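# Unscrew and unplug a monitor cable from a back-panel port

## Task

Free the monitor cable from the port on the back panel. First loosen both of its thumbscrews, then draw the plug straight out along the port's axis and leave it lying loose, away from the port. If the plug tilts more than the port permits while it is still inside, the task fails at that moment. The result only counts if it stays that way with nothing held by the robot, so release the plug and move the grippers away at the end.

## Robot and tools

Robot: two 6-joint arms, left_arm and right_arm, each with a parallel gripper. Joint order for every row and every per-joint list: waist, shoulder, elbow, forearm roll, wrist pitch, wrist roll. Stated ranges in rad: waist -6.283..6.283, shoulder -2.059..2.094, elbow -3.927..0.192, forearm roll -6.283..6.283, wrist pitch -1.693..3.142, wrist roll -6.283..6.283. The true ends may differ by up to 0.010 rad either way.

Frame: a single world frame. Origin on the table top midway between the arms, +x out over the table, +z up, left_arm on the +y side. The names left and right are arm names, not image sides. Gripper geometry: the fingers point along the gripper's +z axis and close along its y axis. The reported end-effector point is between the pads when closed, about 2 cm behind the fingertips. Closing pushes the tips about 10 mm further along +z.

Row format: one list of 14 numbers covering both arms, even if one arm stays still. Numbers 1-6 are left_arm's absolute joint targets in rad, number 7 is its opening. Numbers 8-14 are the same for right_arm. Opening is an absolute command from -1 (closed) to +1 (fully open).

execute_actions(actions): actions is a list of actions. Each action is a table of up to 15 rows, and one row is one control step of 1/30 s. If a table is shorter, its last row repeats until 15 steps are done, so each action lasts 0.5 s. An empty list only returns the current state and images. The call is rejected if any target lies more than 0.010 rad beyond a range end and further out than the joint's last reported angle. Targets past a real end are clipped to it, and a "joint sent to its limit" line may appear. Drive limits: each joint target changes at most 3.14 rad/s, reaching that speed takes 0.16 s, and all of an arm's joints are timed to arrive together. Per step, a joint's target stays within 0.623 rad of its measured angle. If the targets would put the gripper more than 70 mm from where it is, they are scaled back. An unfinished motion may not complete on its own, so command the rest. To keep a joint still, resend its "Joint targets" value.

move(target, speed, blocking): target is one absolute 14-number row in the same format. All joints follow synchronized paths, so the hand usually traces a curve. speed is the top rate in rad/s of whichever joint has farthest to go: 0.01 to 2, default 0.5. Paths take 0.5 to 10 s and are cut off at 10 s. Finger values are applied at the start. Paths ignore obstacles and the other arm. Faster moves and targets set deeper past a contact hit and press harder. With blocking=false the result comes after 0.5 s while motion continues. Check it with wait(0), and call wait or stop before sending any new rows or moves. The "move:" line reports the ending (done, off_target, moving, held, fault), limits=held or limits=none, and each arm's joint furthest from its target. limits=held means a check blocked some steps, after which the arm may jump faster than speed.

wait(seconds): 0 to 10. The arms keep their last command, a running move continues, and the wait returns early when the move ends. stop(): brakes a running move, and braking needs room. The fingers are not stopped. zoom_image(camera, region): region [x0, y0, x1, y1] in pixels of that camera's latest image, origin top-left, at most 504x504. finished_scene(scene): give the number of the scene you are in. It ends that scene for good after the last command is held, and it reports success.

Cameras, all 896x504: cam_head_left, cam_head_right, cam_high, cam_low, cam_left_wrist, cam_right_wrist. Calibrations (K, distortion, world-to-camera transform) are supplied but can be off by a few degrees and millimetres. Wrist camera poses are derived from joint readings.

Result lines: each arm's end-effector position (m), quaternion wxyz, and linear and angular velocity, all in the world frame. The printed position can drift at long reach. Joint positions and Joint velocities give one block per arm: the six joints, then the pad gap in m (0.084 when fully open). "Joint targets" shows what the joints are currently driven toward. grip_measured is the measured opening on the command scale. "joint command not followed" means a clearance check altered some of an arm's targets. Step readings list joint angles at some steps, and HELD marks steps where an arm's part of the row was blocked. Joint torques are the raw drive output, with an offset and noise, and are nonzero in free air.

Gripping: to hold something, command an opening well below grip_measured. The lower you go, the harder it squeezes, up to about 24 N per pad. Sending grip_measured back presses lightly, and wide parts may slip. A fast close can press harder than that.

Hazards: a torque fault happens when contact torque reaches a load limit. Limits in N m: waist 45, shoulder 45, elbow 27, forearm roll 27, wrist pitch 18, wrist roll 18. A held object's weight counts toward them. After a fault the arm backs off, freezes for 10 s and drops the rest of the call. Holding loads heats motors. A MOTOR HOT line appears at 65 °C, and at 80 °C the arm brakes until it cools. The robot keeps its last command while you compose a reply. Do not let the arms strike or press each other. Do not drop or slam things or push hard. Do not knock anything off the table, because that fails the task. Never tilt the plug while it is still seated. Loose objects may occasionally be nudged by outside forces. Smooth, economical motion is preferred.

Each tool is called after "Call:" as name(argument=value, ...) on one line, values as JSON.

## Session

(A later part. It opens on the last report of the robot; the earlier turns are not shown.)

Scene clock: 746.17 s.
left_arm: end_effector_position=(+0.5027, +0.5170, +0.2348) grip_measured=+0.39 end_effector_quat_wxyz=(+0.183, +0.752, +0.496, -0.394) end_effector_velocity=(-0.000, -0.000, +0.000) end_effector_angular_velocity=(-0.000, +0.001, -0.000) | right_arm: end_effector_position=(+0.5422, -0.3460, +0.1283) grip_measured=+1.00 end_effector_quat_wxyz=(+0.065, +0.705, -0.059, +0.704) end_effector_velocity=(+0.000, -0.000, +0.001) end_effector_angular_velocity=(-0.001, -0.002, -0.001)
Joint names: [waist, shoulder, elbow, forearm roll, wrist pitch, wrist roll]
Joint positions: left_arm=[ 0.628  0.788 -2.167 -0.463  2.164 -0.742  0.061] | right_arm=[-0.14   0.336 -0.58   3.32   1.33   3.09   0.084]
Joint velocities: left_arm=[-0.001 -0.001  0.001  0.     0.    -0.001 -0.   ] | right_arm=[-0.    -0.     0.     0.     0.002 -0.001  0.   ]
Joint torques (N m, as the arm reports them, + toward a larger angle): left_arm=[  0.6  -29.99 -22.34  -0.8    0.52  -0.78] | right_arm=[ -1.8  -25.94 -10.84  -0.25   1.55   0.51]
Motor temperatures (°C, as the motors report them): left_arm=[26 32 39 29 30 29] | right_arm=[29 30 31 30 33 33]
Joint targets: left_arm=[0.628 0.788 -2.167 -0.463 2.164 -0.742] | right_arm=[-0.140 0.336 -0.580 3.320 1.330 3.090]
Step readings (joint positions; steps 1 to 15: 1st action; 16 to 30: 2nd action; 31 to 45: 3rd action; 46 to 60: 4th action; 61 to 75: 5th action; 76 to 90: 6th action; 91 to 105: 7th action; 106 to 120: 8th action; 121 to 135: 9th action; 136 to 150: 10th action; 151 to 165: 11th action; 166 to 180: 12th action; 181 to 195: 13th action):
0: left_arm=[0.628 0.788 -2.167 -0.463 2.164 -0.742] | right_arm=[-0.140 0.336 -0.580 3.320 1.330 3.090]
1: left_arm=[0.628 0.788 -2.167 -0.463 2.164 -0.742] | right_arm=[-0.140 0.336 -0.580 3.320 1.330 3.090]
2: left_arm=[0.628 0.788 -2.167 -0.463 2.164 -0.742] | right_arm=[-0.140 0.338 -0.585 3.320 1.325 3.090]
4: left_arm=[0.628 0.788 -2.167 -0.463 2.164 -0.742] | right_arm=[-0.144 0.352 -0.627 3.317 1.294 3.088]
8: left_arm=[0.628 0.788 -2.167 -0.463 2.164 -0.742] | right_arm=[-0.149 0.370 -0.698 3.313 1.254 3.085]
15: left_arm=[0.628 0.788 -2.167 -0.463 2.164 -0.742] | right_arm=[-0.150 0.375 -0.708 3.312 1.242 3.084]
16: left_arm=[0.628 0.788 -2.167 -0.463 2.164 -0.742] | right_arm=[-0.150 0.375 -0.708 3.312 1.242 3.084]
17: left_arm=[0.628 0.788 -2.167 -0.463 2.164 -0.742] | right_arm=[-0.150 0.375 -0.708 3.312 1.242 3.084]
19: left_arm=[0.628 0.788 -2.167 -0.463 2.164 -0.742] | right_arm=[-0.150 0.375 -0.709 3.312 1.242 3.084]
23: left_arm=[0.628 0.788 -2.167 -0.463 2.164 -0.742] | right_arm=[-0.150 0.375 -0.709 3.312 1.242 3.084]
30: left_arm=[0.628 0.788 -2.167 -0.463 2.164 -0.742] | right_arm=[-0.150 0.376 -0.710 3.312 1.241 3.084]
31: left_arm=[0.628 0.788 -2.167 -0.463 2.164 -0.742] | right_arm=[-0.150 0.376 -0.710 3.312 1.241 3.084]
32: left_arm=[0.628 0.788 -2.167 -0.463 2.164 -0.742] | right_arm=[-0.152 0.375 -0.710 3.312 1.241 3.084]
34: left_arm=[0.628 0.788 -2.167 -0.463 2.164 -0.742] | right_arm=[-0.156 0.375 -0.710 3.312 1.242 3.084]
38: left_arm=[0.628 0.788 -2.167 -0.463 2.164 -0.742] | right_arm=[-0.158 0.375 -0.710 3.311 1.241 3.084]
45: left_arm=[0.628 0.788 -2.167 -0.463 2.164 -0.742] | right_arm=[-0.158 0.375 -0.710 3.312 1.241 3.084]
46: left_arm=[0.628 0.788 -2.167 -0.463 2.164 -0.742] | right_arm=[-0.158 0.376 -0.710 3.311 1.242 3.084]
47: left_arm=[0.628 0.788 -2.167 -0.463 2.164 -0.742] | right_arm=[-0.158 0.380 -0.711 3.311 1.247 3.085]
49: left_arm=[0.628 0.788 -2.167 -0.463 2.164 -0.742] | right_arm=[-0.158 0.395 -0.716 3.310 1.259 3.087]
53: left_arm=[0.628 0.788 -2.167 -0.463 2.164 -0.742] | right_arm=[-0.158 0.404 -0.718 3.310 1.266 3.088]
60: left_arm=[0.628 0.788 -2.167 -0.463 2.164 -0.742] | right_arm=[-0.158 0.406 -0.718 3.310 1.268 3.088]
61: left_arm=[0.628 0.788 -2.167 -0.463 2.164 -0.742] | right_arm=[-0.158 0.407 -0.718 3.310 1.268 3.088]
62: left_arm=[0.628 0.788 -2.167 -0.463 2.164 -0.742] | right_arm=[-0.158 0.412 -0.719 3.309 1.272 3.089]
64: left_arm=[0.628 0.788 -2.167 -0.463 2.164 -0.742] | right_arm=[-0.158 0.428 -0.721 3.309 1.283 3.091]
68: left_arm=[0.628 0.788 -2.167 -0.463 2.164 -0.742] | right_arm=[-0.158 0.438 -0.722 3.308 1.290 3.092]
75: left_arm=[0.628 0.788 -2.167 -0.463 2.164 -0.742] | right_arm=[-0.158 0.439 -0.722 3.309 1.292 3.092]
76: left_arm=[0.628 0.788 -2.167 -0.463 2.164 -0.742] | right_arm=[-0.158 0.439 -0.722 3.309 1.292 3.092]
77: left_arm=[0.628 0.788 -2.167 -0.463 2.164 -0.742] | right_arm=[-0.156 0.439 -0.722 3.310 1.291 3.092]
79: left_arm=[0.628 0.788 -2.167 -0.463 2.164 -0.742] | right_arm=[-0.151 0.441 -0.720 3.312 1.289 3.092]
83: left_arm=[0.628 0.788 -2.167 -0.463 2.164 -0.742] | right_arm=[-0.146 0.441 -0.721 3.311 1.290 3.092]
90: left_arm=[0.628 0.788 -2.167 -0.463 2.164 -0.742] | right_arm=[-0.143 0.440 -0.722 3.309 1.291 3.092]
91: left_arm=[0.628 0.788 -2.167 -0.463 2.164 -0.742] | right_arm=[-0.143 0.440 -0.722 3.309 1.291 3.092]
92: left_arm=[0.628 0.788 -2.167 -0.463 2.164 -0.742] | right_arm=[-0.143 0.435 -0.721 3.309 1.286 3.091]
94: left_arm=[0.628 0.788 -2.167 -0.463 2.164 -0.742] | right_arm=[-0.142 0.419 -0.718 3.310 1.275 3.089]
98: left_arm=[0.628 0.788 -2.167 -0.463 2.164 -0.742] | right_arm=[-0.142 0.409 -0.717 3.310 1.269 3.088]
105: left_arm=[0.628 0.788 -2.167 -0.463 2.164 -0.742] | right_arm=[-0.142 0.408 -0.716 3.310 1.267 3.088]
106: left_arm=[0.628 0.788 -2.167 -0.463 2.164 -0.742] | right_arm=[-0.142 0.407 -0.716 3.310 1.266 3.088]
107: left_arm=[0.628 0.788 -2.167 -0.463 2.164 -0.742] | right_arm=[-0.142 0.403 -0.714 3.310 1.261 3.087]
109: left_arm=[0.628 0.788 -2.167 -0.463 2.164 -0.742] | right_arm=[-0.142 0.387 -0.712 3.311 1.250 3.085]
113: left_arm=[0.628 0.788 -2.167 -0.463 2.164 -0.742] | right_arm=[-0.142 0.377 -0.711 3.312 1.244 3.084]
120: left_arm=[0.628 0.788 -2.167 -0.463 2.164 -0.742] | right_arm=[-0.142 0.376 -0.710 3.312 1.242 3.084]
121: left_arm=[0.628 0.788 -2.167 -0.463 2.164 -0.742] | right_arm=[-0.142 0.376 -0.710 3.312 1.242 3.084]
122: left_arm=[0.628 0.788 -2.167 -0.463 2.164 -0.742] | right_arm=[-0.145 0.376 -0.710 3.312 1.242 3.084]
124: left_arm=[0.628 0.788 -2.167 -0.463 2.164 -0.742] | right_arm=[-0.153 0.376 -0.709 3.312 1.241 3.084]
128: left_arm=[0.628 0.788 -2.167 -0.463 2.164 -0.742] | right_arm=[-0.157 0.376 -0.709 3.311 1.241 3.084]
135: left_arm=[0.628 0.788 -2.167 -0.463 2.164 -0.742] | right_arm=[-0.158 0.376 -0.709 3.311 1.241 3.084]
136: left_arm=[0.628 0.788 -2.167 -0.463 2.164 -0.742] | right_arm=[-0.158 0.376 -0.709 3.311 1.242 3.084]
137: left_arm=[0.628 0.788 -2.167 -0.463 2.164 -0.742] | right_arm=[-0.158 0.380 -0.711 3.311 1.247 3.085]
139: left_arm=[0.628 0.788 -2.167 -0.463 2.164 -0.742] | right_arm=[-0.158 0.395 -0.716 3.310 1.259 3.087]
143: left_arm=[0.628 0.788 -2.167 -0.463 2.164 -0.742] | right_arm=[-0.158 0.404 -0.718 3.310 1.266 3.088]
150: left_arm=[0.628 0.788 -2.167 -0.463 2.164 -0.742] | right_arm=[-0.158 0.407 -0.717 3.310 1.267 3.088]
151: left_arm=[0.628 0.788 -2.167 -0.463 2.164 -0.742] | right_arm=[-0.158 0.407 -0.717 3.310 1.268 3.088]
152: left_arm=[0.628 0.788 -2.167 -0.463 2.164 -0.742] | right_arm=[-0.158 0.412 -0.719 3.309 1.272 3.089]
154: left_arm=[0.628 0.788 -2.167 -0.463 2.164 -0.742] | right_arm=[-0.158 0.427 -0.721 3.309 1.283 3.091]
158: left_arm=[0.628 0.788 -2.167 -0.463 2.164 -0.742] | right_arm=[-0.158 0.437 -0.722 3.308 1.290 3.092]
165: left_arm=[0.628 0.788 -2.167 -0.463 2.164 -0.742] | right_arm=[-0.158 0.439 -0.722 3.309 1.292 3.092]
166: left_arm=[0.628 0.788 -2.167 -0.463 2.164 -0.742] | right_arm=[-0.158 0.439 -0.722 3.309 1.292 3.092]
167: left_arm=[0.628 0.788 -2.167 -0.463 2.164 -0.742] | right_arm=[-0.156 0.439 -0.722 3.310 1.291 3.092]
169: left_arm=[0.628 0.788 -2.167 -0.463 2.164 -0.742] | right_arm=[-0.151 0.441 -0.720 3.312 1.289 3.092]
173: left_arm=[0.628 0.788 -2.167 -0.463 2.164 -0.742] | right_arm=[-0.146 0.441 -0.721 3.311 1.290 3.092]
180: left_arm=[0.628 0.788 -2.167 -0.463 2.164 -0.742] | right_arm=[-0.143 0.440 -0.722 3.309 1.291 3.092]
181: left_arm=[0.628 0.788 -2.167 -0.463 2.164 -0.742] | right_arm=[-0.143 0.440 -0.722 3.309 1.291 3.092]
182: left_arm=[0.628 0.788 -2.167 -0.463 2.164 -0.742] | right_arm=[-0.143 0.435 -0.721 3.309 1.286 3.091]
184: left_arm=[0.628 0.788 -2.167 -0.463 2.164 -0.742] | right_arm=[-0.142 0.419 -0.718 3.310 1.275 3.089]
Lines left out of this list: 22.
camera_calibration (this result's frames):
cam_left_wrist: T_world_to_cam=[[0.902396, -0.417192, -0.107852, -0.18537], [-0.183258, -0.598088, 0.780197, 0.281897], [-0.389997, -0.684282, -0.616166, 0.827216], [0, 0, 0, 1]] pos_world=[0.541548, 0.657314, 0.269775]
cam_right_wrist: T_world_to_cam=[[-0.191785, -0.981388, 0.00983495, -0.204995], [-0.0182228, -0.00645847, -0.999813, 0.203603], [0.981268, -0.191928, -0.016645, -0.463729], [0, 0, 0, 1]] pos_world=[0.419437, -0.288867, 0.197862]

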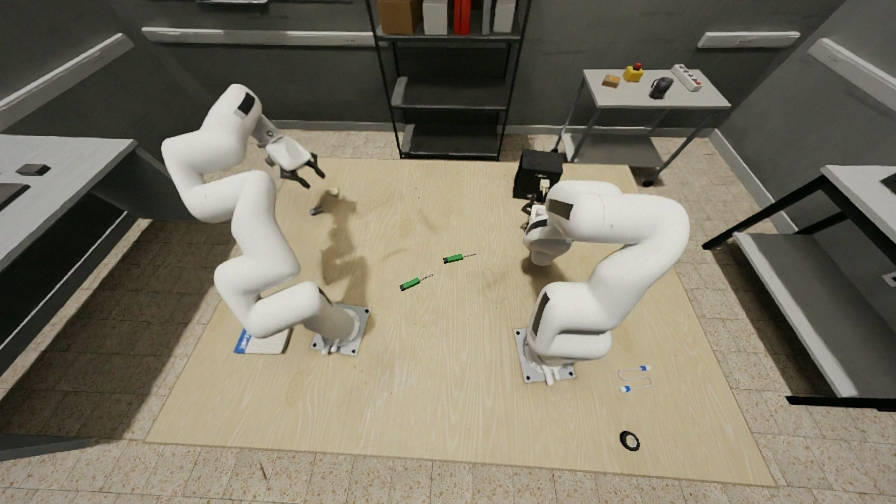

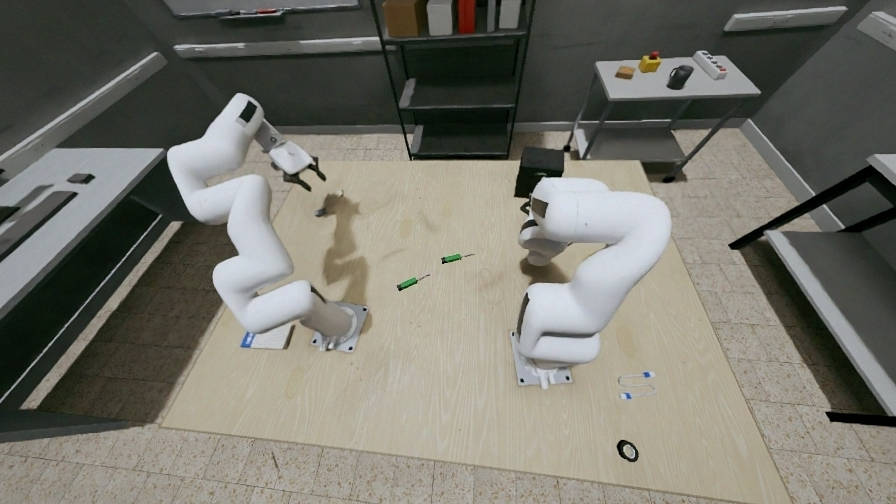

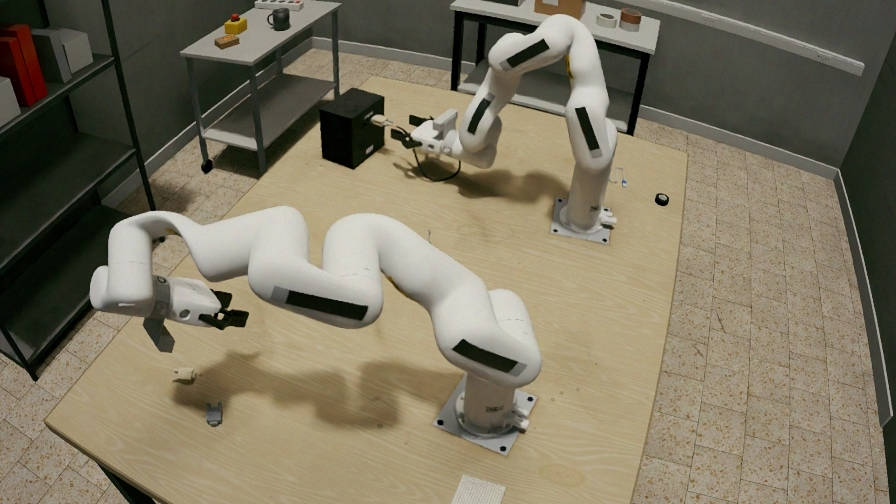

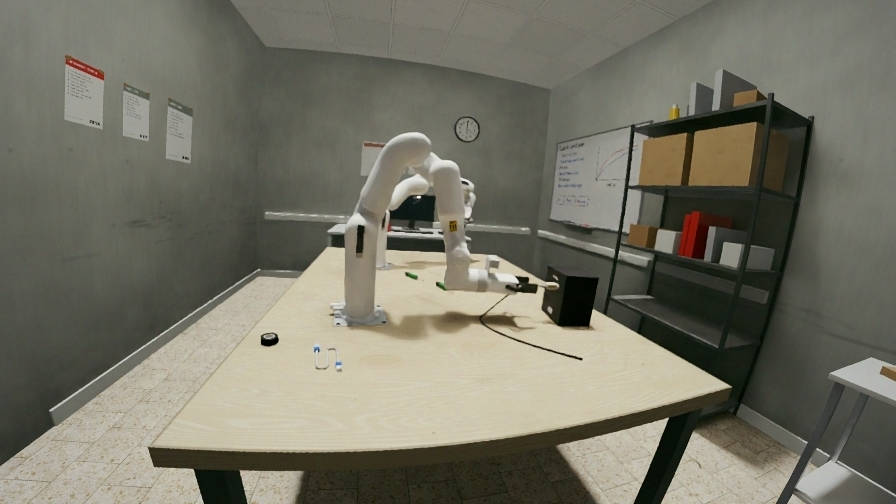

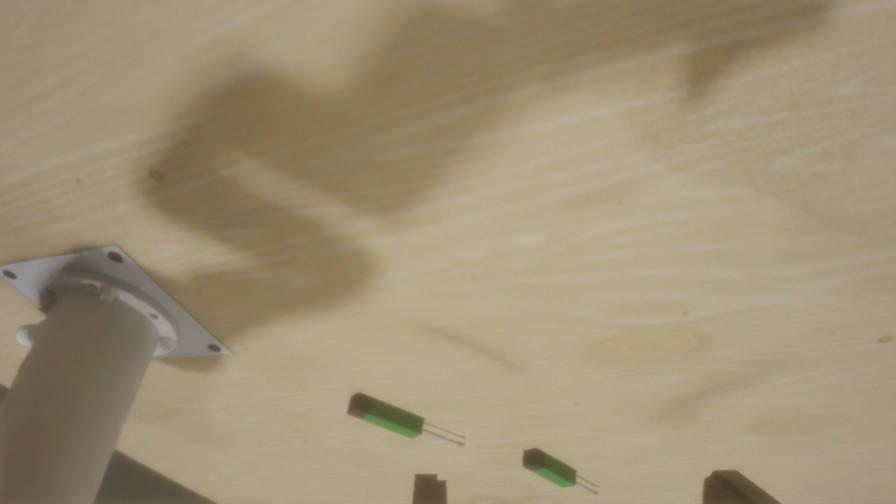

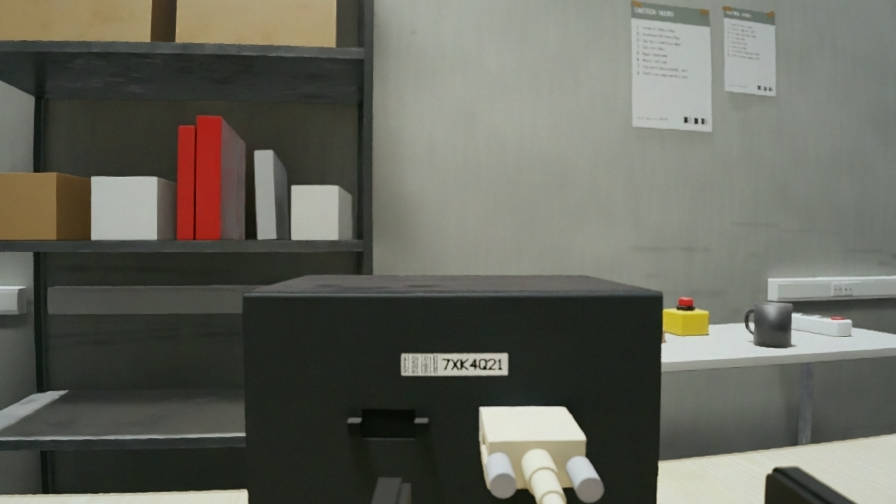

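Call:
execute_actions(actions=[[[0.628,0.788,-2.167,-0.463,2.164,-0.742,0.4,-0.066,0.348,-0.601,3.404,1.326,3.08,1]],[[0.628,0.788,-2.167,-0.463,2.164,-0.742,0.4,-0.066,0.348,-0.601,3.404,1.326,2.55,1]],[[0.628,0.788,-2.167,-0.463,2.164,-0.742,0.4,-0.066,0.348,-0.601,3.404,1.326,2.0,1]],[[0.628,0.788,-2.167,-0.463,2.164,-0.742,0.4,-0.05,0.348,-0.601,3.404,1.326,1.49,1]],[[0.628,0.788,-2.167,-0.463,2.164,-0.742,0.4,-0.05,0.348,-0.601,3.404,1.326,1.49,-0.55]],[[0.628,0.788,-2.167,-0.463,2.164,-0.742,0.4,-0.081,0.4125,-0.7312,3.393,1.2625,1.488,-0.55]],
[[0.628,0.788,-2.167,-0.463,2.164,-0.742,0.4,-0.082,0.4005,-0.7289,3.393,1.253,1.838,-0.55]],[[0.628,0.788,-2.167,-0.463,2.164,-0.742,0.4,-0.082,0.4005,-0.7289,3.393,1.253,1.838,-1]],[[0.628,0.788,-2.167,-0.463,2.164,-0.742,0.4,-0.081,0.4245,-0.7335,3.393,1.272,1.138,-1]],[[0.628,0.788,-2.167,-0.463,2.164,-0.742,0.4,-0.081,0.4245,-0.7335,3.393,1.272,1.138,-0.55]],
[[0.628,0.788,-2.167,-0.463,2.164,-0.742,0.4,-0.082,0.4005,-0.7289,3.393,1.253,1.838,-0.55]],[[0.628,0.788,-2.167,-0.463,2.164,-0.742,0.4,-0.082,0.4005,-0.7289,3.393,1.253,1.838,-1]],[[0.628,0.788,-2.167,-0.463,2.164,-0.742,0.4,-0.081,0.4245,-0.7335,3.393,1.272,1.138,-1]],[[0.628,0.788,-2.167,-0.463,2.164,-0.742,0.4,-0.081,0.4245,-0.7335,3.393,1.272,1.138,-0.55]],
[[0.628,0.788,-2.167,-0.463,2.164,-0.742,0.4,-0.082,0.4005,-0.7289,3.393,1.253,1.838,-0.55]],[[0.628,0.788,-2.167,-0.463,2.164,-0.742,0.4,-0.082,0.4005,-0.7289,3.393,1.253,1.838,-1]],[[0.628,0.788,-2.167,-0.463,2.164,-0.742,0.4,-0.081,0.4245,-0.7335,3.393,1.272,1.138,-1]],[[0.628,0.788,-2.167,-0.463,2.164,-0.742,0.4,-0.081,0.4245,-0.7335,3.393,1.272,1.138,-0.55]],
[[0.628,0.788,-2.167,-0.463,2.164,-0.742,0.4,-0.082,0.4005,-0.7289,3.393,1.253,1.838,-0.55]],[[0.628,0.788,-2.167,-0.463,2.164,-0.742,0.4,-0.082,0.4005,-0.7289,3.393,1.253,1.838,-1]],[[0.628,0.788,-2.167,-0.463,2.164,-0.742,0.4,-0.081,0.4245,-0.7335,3.393,1.272,1.138,-1]],[[0.628,0.788,-2.167,-0.463,2.164,-0.742,0.4,-0.081,0.4245,-0.7335,3.393,1.272,1.138,-0.55]],
[[0.628,0.788,-2.167,-0.463,2.164,-0.742,0.4,-0.082,0.4005,-0.7289,3.393,1.253,1.838,-0.55]],[[0.628,0.788,-2.167,-0.463,2.164,-0.742,0.4,-0.082,0.4005,-0.7289,3.393,1.253,1.838,-1]],[[0.628,0.788,-2.167,-0.463,2.164,-0.742,0.4,-0.081,0.4245,-0.7335,3.393,1.272,1.138,-1]],[[0.628,0.788,-2.167,-0.463,2.164,-0.742,0.4,-0.081,0.4245,-0.7335,3.393,1.272,1.138,-0.55]],
[[0.628,0.788,-2.167,-0.463,2.164,-0.742,0.4,-0.082,0.4005,-0.7289,3.393,1.253,1.838,-0.55]],[[0.628,0.788,-2.167,-0.463,2.164,-0.742,0.4,-0.082,0.4005,-0.7289,3.393,1.253,1.838,-1]],[[0.628,0.788,-2.167,-0.463,2.164,-0.742,0.4,-0.081,0.4245,-0.7335,3.393,1.272,1.138,-1]],[[0.628,0.788,-2.167,-0.463,2.164,-0.742,0.4,-0.081,0.4245,-0.7335,3.393,1.272,1.138,-0.55]],
[[0.628,0.788,-2.167,-0.463,2.164,-0.742,0.4,-0.082,0.4005,-0.7289,3.393,1.253,1.838,-0.55]],[[0.628,0.788,-2.167,-0.463,2.164,-0.742,0.4,-0.082,0.4005,-0.7289,3.393,1.253,1.838,-1]],[[0.628,0.788,-2.167,-0.463,2.164,-0.742,0.4,-0.081,0.4245,-0.7335,3.393,1.272,1.138,-1]],[[0.628,0.788,-2.167,-0.463,2.164,-0.742,0.4,-0.081,0.4245,-0.7335,3.393,1.272,1.138,-0.55]],
[[0.628,0.788,-2.167,-0.463,2.164,-0.742,0.4,-0.082,0.4005,-0.7289,3.393,1.253,1.838,-0.55]],[[0.628,0.788,-2.167,-0.463,2.164,-0.742,0.4,-0.082,0.4005,-0.7289,3.393,1.253,1.838,-1]],[[0.628,0.788,-2.167,-0.463,2.164,-0.742,0.4,-0.081,0.4245,-0.7335,3.393,1.272,1.138,-1]],[[0.628,0.788,-2.167,-0.463,2.164,-0.742,0.4,-0.081,0.4245,-0.7335,3.393,1.272,1.138,-0.55]],
[[0.628,0.788,-2.167,-0.463,2.164,-0.742,0.4,-0.082,0.4005,-0.7289,3.393,1.253,1.838,-0.55]],[[0.628,0.788,-2.167,-0.463,2.164,-0.742,0.4,-0.082,0.4005,-0.7289,3.393,1.253,1.838,-1]],[[0.628,0.788,-2.167,-0.463,2.164,-0.742,0.4,-0.081,0.4245,-0.7335,3.393,1.272,1.138,-1]],[[0.628,0.788,-2.167,-0.463,2.164,-0.742,0.4,-0.081,0.4245,-0.7335,3.393,1.272,1.138,-0.55]],
[[0.628,0.788,-2.167,-0.463,2.164,-0.742,0.4,-0.082,0.4005,-0.7289,3.393,1.253,1.838,-0.55]],[[0.628,0.788,-2.167,-0.463,2.164,-0.742,0.4,-0.082,0.4005,-0.7289,3.393,1.253,1.838,-1]],[[0.628,0.788,-2.167,-0.463,2.164,-0.742,0.4,-0.081,0.4245,-0.7335,3.393,1.272,1.138,-1]],[[0.628,0.788,-2.167,-0.463,2.164,-0.742,0.4,-0.081,0.4245,-0.7335,3.393,1.272,1.138,-0.55]],
[[0.628,0.788,-2.167,-0.463,2.164,-0.742,0.4,-0.082,0.4005,-0.7289,3.393,1.253,1.838,-0.55]],[[0.628,0.788,-2.167,-0.463,2.164,-0.742,0.4,-0.082,0.4005,-0.7289,3.393,1.253,1.838,-1]],[[0.628,0.788,-2.167,-0.463,2.164,-0.742,0.4,-0.081,0.4245,-0.7335,3.393,1.272,1.138,-1]],[[0.628,0.788,-2.167,-0.463,2.164,-0.742,0.4,-0.081,0.4245,-0.7335,3.393,1.272,1.138,-0.55]],
[[0.628,0.788,-2.167,-0.463,2.164,-0.742,0.4,-0.082,0.4005,-0.7289,3.393,1.253,1.838,-0.55]],[[0.628,0.788,-2.167,-0.463,2.164,-0.742,0.4,-0.082,0.4005,-0.7289,3.393,1.253,1.838,-1]],[[0.628,0.788,-2.167,-0.463,2.164,-0.742,0.4,-0.081,0.4245,-0.7335,3.393,1.272,1.138,-1]],[[0.628,0.788,-2.167,-0.463,2.164,-0.742,0.4,-0.081,0.4245,-0.7335,3.393,1.272,1.138,-0.55]],
[[0.628,0.788,-2.167,-0.463,2.164,-0.742,0.4,-0.082,0.4005,-0.7289,3.393,1.253,1.838,-0.55]],[[0.628,0.788,-2.167,-0.463,2.164,-0.742,0.4,-0.082,0.4005,-0.7289,3.393,1.253,1.838,-1]],[[0.628,0.788,-2.167,-0.463,2.164,-0.742,0.4,-0.081,0.4245,-0.7335,3.393,1.272,1.138,-1]],[[0.628,0.788,-2.167,-0.463,2.164,-0.742,0.4,-0.081,0.4245,-0.7335,3.393,1.272,1.138,-0.55]],
[[0.628,0.788,-2.167,-0.463,2.164,-0.742,0.4,-0.082,0.4005,-0.7289,3.393,1.253,1.838,-0.55]],[[0.628,0.788,-2.167,-0.463,2.164,-0.742,0.4,-0.082,0.4005,-0.7289,3.393,1.253,1.838,-1]],[[0.628,0.788,-2.167,-0.463,2.164,-0.742,0.4,-0.081,0.4245,-0.7335,3.393,1.272,1.138,-1]],[[0.628,0.788,-2.167,-0.463,2.164,-0.742,0.4,-0.081,0.4245,-0.7335,3.393,1.272,1.138,-0.55]],
[[0.628,0.788,-2.167,-0.463,2.164,-0.742,0.4,-0.082,0.4005,-0.7289,3.393,1.253,1.838,-0.55]],[[0.628,0.788,-2.167,-0.463,2.164,-0.742,0.4,-0.082,0.4005,-0.7289,3.393,1.253,1.838,-1]],[[0.628,0.788,-2.167,-0.463,2.164,-0.742,0.4,-0.081,0.4245,-0.7335,3.393,1.272,1.138,-1]],[[0.628,0.788,-2.167,-0.463,2.164,-0.742,0.4,-0.081,0.4245,-0.7335,3.393,1.272,1.138,-0.55]],
[[0.628,0.788,-2.167,-0.463,2.164,-0.742,0.4,-0.082,0.4005,-0.7289,3.393,1.253,1.838,-0.55]],[[0.628,0.788,-2.167,-0.463,2.164,-0.742,0.4,-0.082,0.4005,-0.7289,3.393,1.253,1.838,-1]],[[0.628,0.788,-2.167,-0.463,2.164,-0.742,0.4,-0.081,0.4245,-0.7335,3.393,1.272,1.138,-1]],[[0.628,0.788,-2.167,-0.463,2.164,-0.742,0.4,-0.081,0.4245,-0.7335,3.393,1.272,1.138,-0.55]],
[[0.628,0.788,-2.167,-0.463,2.164,-0.742,0.4,-0.082,0.4005,-0.7289,3.393,1.253,1.838,-0.55]],[[0.628,0.788,-2.167,-0.463,2.164,-0.742,0.4,-0.082,0.4005,-0.7289,3.393,1.253,1.838,-1]],[[0.628,0.788,-2.167,-0.463,2.164,-0.742,0.4,-0.081,0.4245,-0.7335,3.393,1.272,1.138,-1]],[[0.628,0.788,-2.167,-0.463,2.164,-0.742,0.4,-0.081,0.4245,-0.7335,3.393,1.272,1.138,-0.55]],
[[0.628,0.788,-2.167,-0.463,2.164,-0.742,0.4,-0.082,0.4005,-0.7289,3.393,1.253,1.838,-0.55]],[[0.628,0.788,-2.167,-0.463,2.164,-0.742,0.4,-0.082,0.4005,-0.7289,3.393,1.253,1.838,-1]],[[0.628,0.788,-2.167,-0.463,2.164,-0.742,0.4,-0.081,0.4245,-0.7335,3.393,1.272,1.138,-1]],[[0.628,0.788,-2.167,-0.463,2.164,-0.742,0.4,-0.081,0.4245,-0.7335,3.393,1.272,1.138,-0.55]],
[[0.628,0.788,-2.167,-0.463,2.164,-0.742,0.4,-0.081,0.4125,-0.7312,3.393,1.2625,1.488,-0.55]],[[0.628,0.788,-2.167,-0.463,2.164,-0.742,0.4,-0.05,0.348,-0.601,3.404,1.326,1.49,-0.55]],
[[0.628,0.788,-2.167,-0.463,2.164,-0.742,0.4,-0.066,0.348,-0.601,3.404,1.326,1.49,1]],[[0.628,0.788,-2.167,-0.463,2.164,-0.742,0.4,-0.066,0.348,-0.601,3.404,1.326,2.0,1]],[[0.628,0.788,-2.167,-0.463,2.164,-0.742,0.4,-0.066,0.348,-0.601,3.404,1.326,2.55,1]],[[0.628,0.788,-2.167,-0.463,2.164,-0.742,0.4,-0.066,0.348,-0.601,3.404,1.326,3.08,1]],[[0.628,0.788,-2.167,-0.463,2.164,-0.742,0.4,-0.14,0.336,-0.58,3.32,1.33,3.09,1]],[[0.628,0.788,-2.167,-0.463,2.164,-0.742,0.4,-0.14,0.336,-0.58,3.32,1.33,3.09,1]]])

Call:
zoom_image(camera="cam_right_wrist", region=[350,254,750,504])

Scene clock: 877.37 s.
left_arm: end_effector_position=(+0.5027, +0.5170, +0.2348) grip_measured=+0.39 end_effector_quat_wxyz=(+0.183, +0.752, +0.496, -0.394) end_effector_velocity=(-0.000, -0.000, -0.000) end_effector_angular_velocity=(-0.000, +0.000, +0.000) | right_arm: end_effector_position=(+0.5422, -0.3460, +0.1283) grip_measured=+1.00 end_effector_quat_wxyz=(+0.065, +0.705, -0.059, +0.704) end_effector_velocity=(+0.000, -0.001, +0.000) end_effector_angular_velocity=(-0.001, -0.001, -0.001)
Joint names: [waist, shoulder, elbow, forearm roll, wrist pitch, wrist roll]
Joint positions: left_arm=[ 0.628  0.788 -2.167 -0.463  2.164 -0.742  0.061] | right_arm=[-0.14   0.336 -0.58   3.32   1.33   3.09   0.084]
Joint velocities: left_arm=[ 0.    -0.     0.001 -0.    -0.    -0.     0.   ] | right_arm=[-0.002 -0.     0.    -0.001  0.001 -0.001 -0.   ]
Joint torques (N m, as the arm reports them, + toward a larger angle): left_arm=[  0.97 -30.36 -21.96  -0.8    0.19  -0.84] | right_arm=[ -1.82 -26.23 -10.97  -0.3    1.6    0.52]
Motor temperatures (°C, as the motors report them): left_arm=[26 32 40 29 30 29] | right_arm=[29 30 31 30 33 33]
Joint targets: left_arm=[0.628 0.788 -2.167 -0.463 2.164 -0.742] | right_arm=[-0.140 0.336 -0.580 3.320 1.330 3.090]
Step readings (joint positions; steps 1 to 15: 1st action; 16 to 30: 2nd action; 31 to 45: 3rd action; 46 to 60: 4th action; 61 to 75: 5th action; 76 to 90: 6th action; 91 to 105: 7th action; 106 to 120: 8th action; 121 to 135: 9th action; 136 to 150: 10th action; 151 to 165: 11th action; 166 to 180: 12th action; 181 to 195: 13th action):
0: left_arm=[0.628 0.788 -2.167 -0.463 2.164 -0.742] | right_arm=[-0.140 0.336 -0.580 3.320 1.330 3.090]
1: left_arm=[0.628 0.788 -2.167 -0.463 2.164 -0.742] | right_arm=[-0.140 0.336 -0.580 3.321 1.330 3.090]
2: left_arm=[0.628 0.788 -2.167 -0.463 2.164 -0.742] | right_arm=[-0.135 0.337 -0.581 3.327 1.330 3.089]
4: left_arm=[0.628 0.788 -2.167 -0.463 2.164 -0.742] | right_arm=[-0.105 0.342 -0.590 3.362 1.328 3.085]
8: left_arm=[0.628 0.788 -2.167 -0.463 2.164 -0.742] | right_arm=[-0.072 0.347 -0.599 3.395 1.326 3.081]
15: left_arm=[0.628 0.788 -2.167 -0.463 2.164 -0.742] | right_arm=[-0.067 0.348 -0.601 3.403 1.326 3.080]
16: left_arm=[0.628 0.788 -2.167 -0.463 2.164 -0.742] | right_arm=[-0.067 0.348 -0.601 3.403 1.326 3.079]
17: left_arm=[0.628 0.788 -2.167 -0.463 2.164 -0.742] | right_arm=[-0.067 0.348 -0.601 3.404 1.326 3.073]
19: left_arm=[0.628 0.788 -2.167 -0.463 2.164 -0.742] | right_arm=[-0.066 0.348 -0.601 3.404 1.326 3.022]
23: left_arm=[0.628 0.788 -2.167 -0.463 2.164 -0.742] | right_arm=[-0.066 0.348 -0.601 3.404 1.326 2.761]
30: left_arm=[0.628 0.788 -2.167 -0.463 2.164 -0.742] | right_arm=[-0.066 0.348 -0.601 3.404 1.326 2.565]
31: left_arm=[0.628 0.788 -2.167 -0.463 2.164 -0.742] | right_arm=[-0.066 0.348 -0.601 3.404 1.326 2.560]
32: left_arm=[0.628 0.788 -2.167 -0.463 2.164 -0.742] | right_arm=[-0.066 0.348 -0.601 3.404 1.326 2.550]
34: left_arm=[0.628 0.788 -2.167 -0.463 2.164 -0.742] | right_arm=[-0.066 0.348 -0.601 3.404 1.326 2.496]
38: left_arm=[0.628 0.788 -2.167 -0.463 2.164 -0.742] | right_arm=[-0.066 0.348 -0.601 3.404 1.326 2.228]
45: left_arm=[0.628 0.788 -2.167 -0.463 2.164 -0.742] | right_arm=[-0.066 0.348 -0.601 3.404 1.326 2.016]
46: left_arm=[0.628 0.788 -2.167 -0.463 2.164 -0.742] | right_arm=[-0.066 0.348 -0.601 3.404 1.326 2.011]
47: left_arm=[0.628 0.788 -2.167 -0.463 2.164 -0.742] | right_arm=[-0.066 0.348 -0.601 3.404 1.326 2.001]
49: left_arm=[0.628 0.788 -2.167 -0.463 2.164 -0.742] | right_arm=[-0.064 0.348 -0.601 3.404 1.326 1.946]
53: left_arm=[0.628 0.788 -2.167 -0.463 2.164 -0.742] | right_arm=[-0.056 0.348 -0.601 3.404 1.326 1.687]
60: left_arm=[0.628 0.788 -2.167 -0.463 2.164 -0.742] | right_arm=[-0.050 0.348 -0.601 3.404 1.326 1.504]
61: left_arm=[0.628 0.788 -2.167 -0.463 2.164 -0.742] | right_arm=[-0.050 0.348 -0.601 3.404 1.326 1.500]
62: left_arm=[0.628 0.788 -2.167 -0.463 2.164 -0.742] | right_arm=[-0.050 0.348 -0.601 3.404 1.326 1.497]
64: left_arm=[0.628 0.788 -2.167 -0.463 2.164 -0.742] | right_arm=[-0.050 0.348 -0.601 3.404 1.326 1.493]
68: left_arm=[0.628 0.788 -2.167 -0.463 2.164 -0.742] | right_arm=[-0.050 0.348 -0.601 3.404 1.326 1.491]
75: left_arm=[0.628 0.788 -2.167 -0.463 2.164 -0.742] | right_arm=[-0.050 0.348 -0.601 3.404 1.326 1.490]
76: left_arm=[0.628 0.788 -2.167 -0.463 2.164 -0.742] | right_arm=[-0.050 0.348 -0.601 3.404 1.326 1.490]
77: left_arm=[0.628 0.788 -2.167 -0.463 2.164 -0.742] | right_arm=[-0.051 0.351 -0.607 3.403 1.322 1.490]
79: left_arm=[0.628 0.788 -2.167 -0.463 2.164 -0.742] | right_arm=[-0.061 0.373 -0.648 3.400 1.300 1.489]
83: left_arm=[0.628 0.788 -2.167 -0.463 2.164 -0.742] | right_arm=[-0.078 0.405 -0.718 3.394 1.271 1.488]
90: left_arm=[0.628 0.788 -2.167 -0.463 2.164 -0.742] | right_arm=[-0.081 0.412 -0.729 3.393 1.263 1.488]
91: left_arm=[0.628 0.788 -2.167 -0.463 2.164 -0.742] | right_arm=[-0.081 0.412 -0.730 3.393 1.263 1.489]
92: left_arm=[0.628 0.788 -2.167 -0.463 2.164 -0.742] | right_arm=[-0.081 0.412 -0.730 3.393 1.262 1.495]
94: left_arm=[0.628 0.788 -2.167 -0.463 2.164 -0.742] | right_arm=[-0.081 0.411 -0.730 3.393 1.261 1.546]
98: left_arm=[0.628 0.788 -2.167 -0.463 2.164 -0.742] | right_arm=[-0.082 0.403 -0.730 3.393 1.256 1.745]
105: left_arm=[0.628 0.788 -2.167 -0.463 2.164 -0.742] | right_arm=[-0.082 0.401 -0.729 3.393 1.253 1.832]
106: left_arm=[0.628 0.788 -2.167 -0.463 2.164 -0.742] | right_arm=[-0.082 0.401 -0.729 3.393 1.253 1.833]
107: left_arm=[0.628 0.788 -2.167 -0.463 2.164 -0.742] | right_arm=[-0.082 0.401 -0.729 3.393 1.252 1.835]
109: left_arm=[0.628 0.788 -2.167 -0.463 2.164 -0.742] | right_arm=[-0.082 0.401 -0.729 3.393 1.252 1.836]
113: left_arm=[0.628 0.788 -2.167 -0.463 2.164 -0.742] | right_arm=[-0.082 0.401 -0.729 3.393 1.252 1.838]
120: left_arm=[0.628 0.788 -2.167 -0.463 2.164 -0.742] | right_arm=[-0.082 0.401 -0.729 3.393 1.253 1.838]
121: left_arm=[0.628 0.788 -2.167 -0.463 2.164 -0.742] | right_arm=[-0.082 0.401 -0.729 3.393 1.253 1.837]
122: left_arm=[0.628 0.788 -2.167 -0.463 2.164 -0.742] | right_arm=[-0.082 0.401 -0.729 3.393 1.253 1.831]
124: left_arm=[0.628 0.788 -2.167 -0.463 2.164 -0.742] | right_arm=[-0.082 0.402 -0.729 3.393 1.255 1.780]
128: left_arm=[0.628 0.788 -2.167 -0.463 2.164 -0.742] | right_arm=[-0.081 0.413 -0.731 3.393 1.263 1.497]
135: left_arm=[0.628 0.788 -2.167 -0.463 2.164 -0.742] | right_arm=[-0.081 0.423 -0.733 3.393 1.272 1.168]
136: left_arm=[0.628 0.788 -2.167 -0.463 2.164 -0.742] | right_arm=[-0.081 0.424 -0.733 3.393 1.272 1.159]
137: left_arm=[0.628 0.788 -2.167 -0.463 2.164 -0.742] | right_arm=[-0.081 0.424 -0.734 3.393 1.272 1.152]
139: left_arm=[0.628 0.788 -2.167 -0.463 2.164 -0.742] | right_arm=[-0.081 0.424 -0.734 3.393 1.272 1.145]
143: left_arm=[0.628 0.788 -2.167 -0.463 2.164 -0.742] | right_arm=[-0.081 0.424 -0.734 3.393 1.272 1.140]
150: left_arm=[0.628 0.788 -2.167 -0.463 2.164 -0.742] | right_arm=[-0.081 0.424 -0.734 3.393 1.272 1.138]
151: left_arm=[0.628 0.788 -2.167 -0.463 2.164 -0.742] | right_arm=[-0.081 0.424 -0.734 3.393 1.272 1.139]
152: left_arm=[0.628 0.788 -2.167 -0.463 2.164 -0.742] | right_arm=[-0.081 0.424 -0.733 3.393 1.272 1.145]
154: left_arm=[0.628 0.788 -2.167 -0.463 2.164 -0.742] | right_arm=[-0.081 0.422 -0.733 3.393 1.270 1.196]
158: left_arm=[0.628 0.788 -2.167 -0.463 2.164 -0.742] | right_arm=[-0.082 0.412 -0.731 3.393 1.262 1.479]
165: left_arm=[0.628 0.788 -2.167 -0.463 2.164 -0.742] | right_arm=[-0.082 0.401 -0.729 3.393 1.254 1.808]
166: left_arm=[0.628 0.788 -2.167 -0.463 2.164 -0.742] | right_arm=[-0.082 0.401 -0.729 3.393 1.254 1.817]
167: left_arm=[0.628 0.788 -2.167 -0.463 2.164 -0.742] | right_arm=[-0.082 0.401 -0.729 3.393 1.253 1.824]
169: left_arm=[0.628 0.788 -2.167 -0.463 2.164 -0.742] | right_arm=[-0.082 0.401 -0.729 3.393 1.253 1.831]
173: left_arm=[0.628 0.788 -2.167 -0.463 2.164 -0.742] | right_arm=[-0.082 0.401 -0.729 3.393 1.253 1.836]
180: left_arm=[0.628 0.788 -2.167 -0.463 2.164 -0.742] | right_arm=[-0.082 0.401 -0.729 3.393 1.253 1.838]
181: left_arm=[0.628 0.788 -2.167 -0.463 2.164 -0.742] | right_arm=[-0.082 0.401 -0.729 3.393 1.253 1.837]
182: left_arm=[0.628 0.788 -2.167 -0.463 2.164 -0.742] | right_arm=[-0.082 0.401 -0.729 3.393 1.253 1.831]
184: left_arm=[0.628 0.788 -2.167 -0.463 2.164 -0.742] | right_arm=[-0.082 0.403 -0.729 3.393 1.255 1.780]
Lines left out of this list: 367.
camera_calibration (this result's frames):
cam_left_wrist: T_world_to_cam=[[0.902396, -0.417192, -0.107852, -0.18537], [-0.183258, -0.598088, 0.780197, 0.281897], [-0.389997, -0.684282, -0.616166, 0.827216], [0, 0, 0, 1]] pos_world=[0.541548, 0.657314, 0.269775]
cam_right_wrist: T_world_to_cam=[[-0.191755, -0.981393, 0.00984045, -0.204997], [-0.0182548, -0.00645831, -0.999813, 0.203607], [0.981273, -0.191899, -0.0166768, -0.463701], [0, 0, 0, 1]] pos_world=[0.419425, -0.288851, 0.197853]

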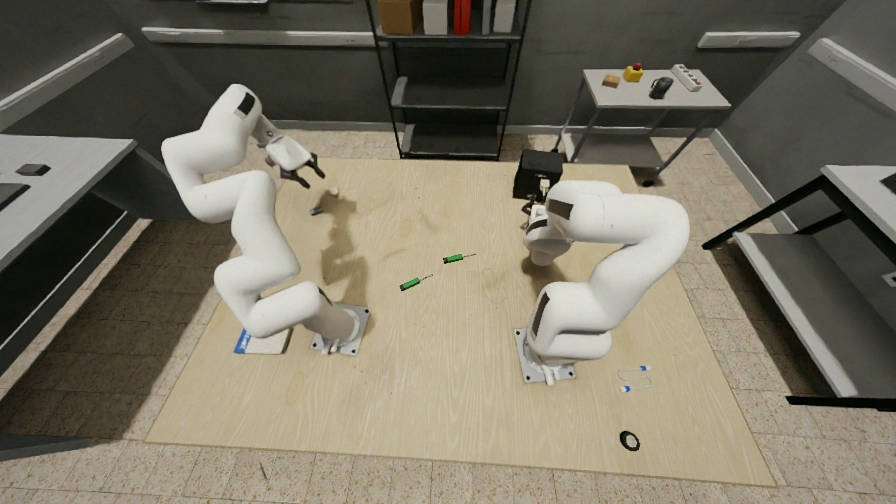

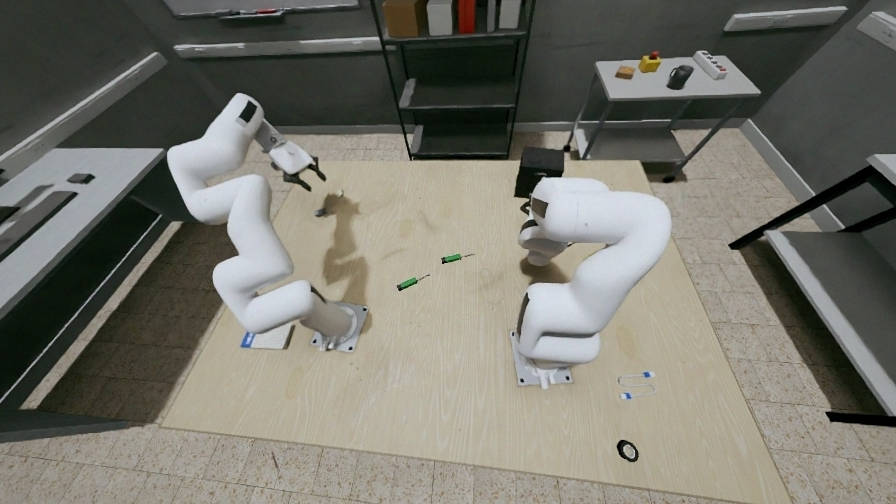

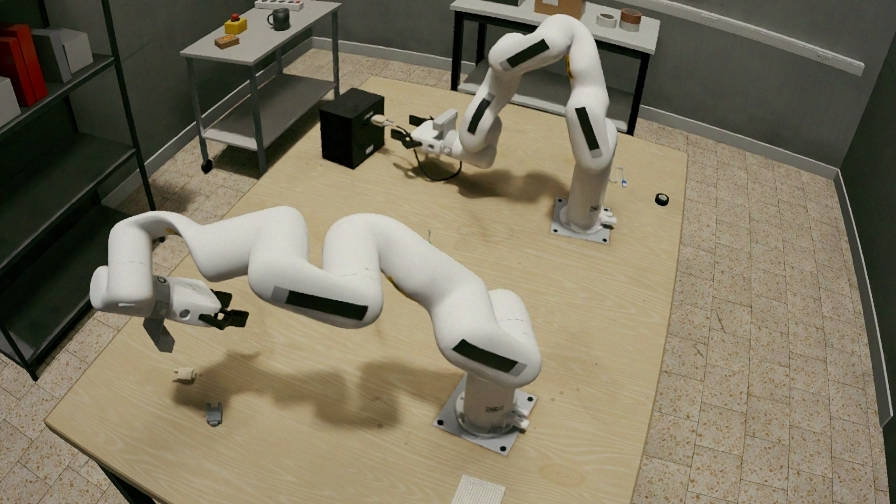

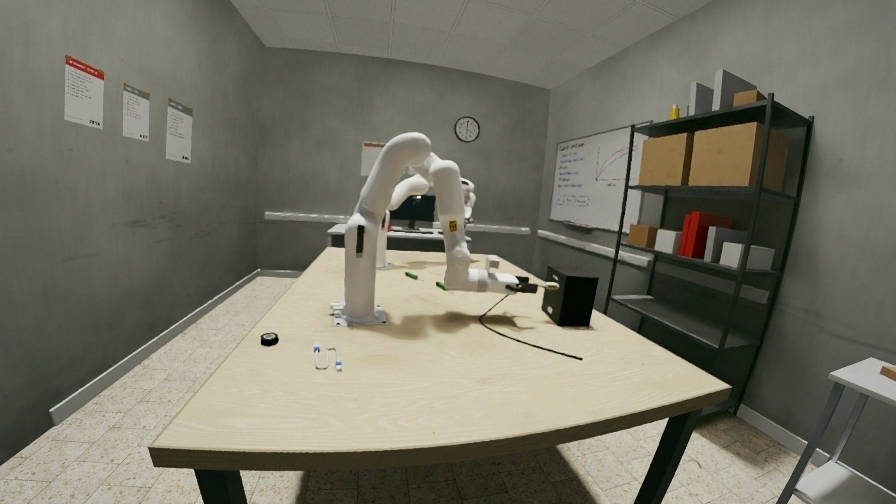

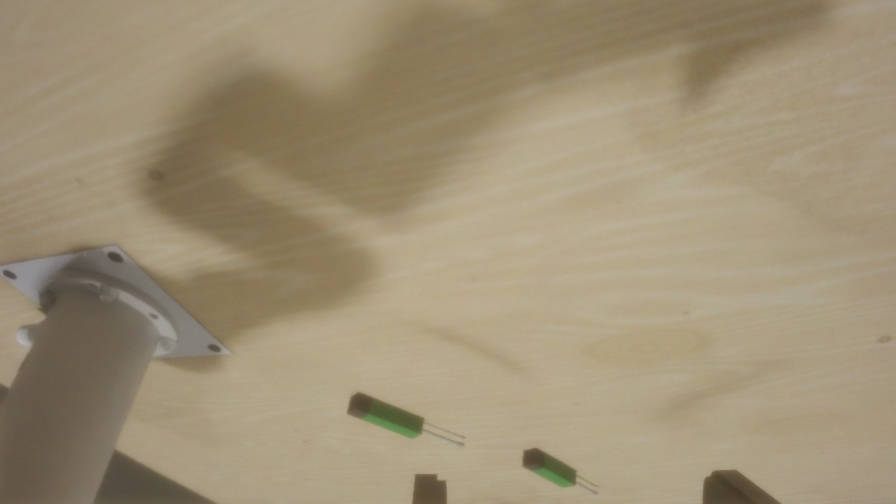

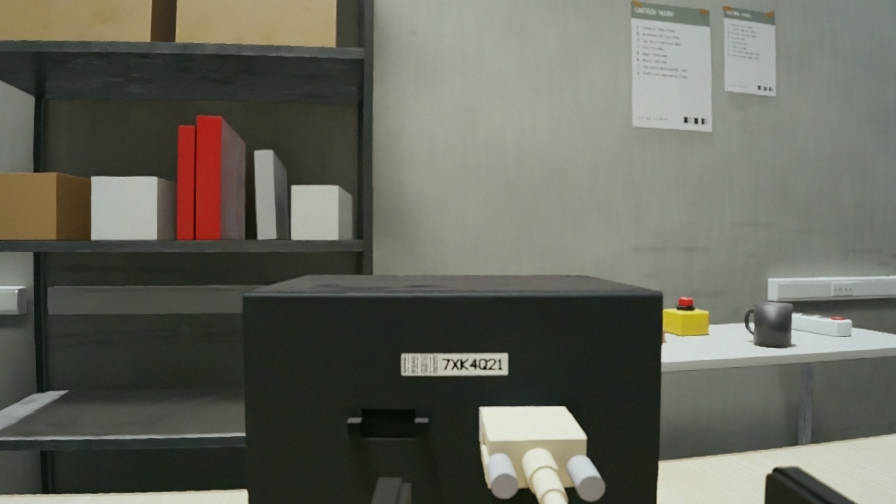

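Region (350, 254, 750, 504) of cam_right_wrist's 896x504 image, scaled by 1.260, with more detail than that image has; it fills the top 315 rows of this view, and the rest is white.

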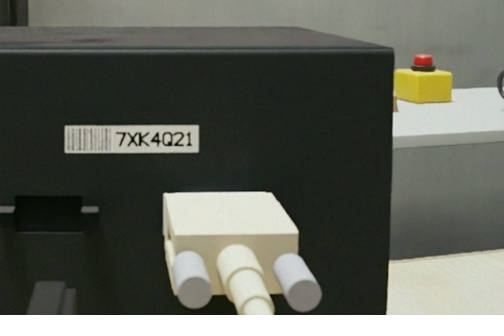

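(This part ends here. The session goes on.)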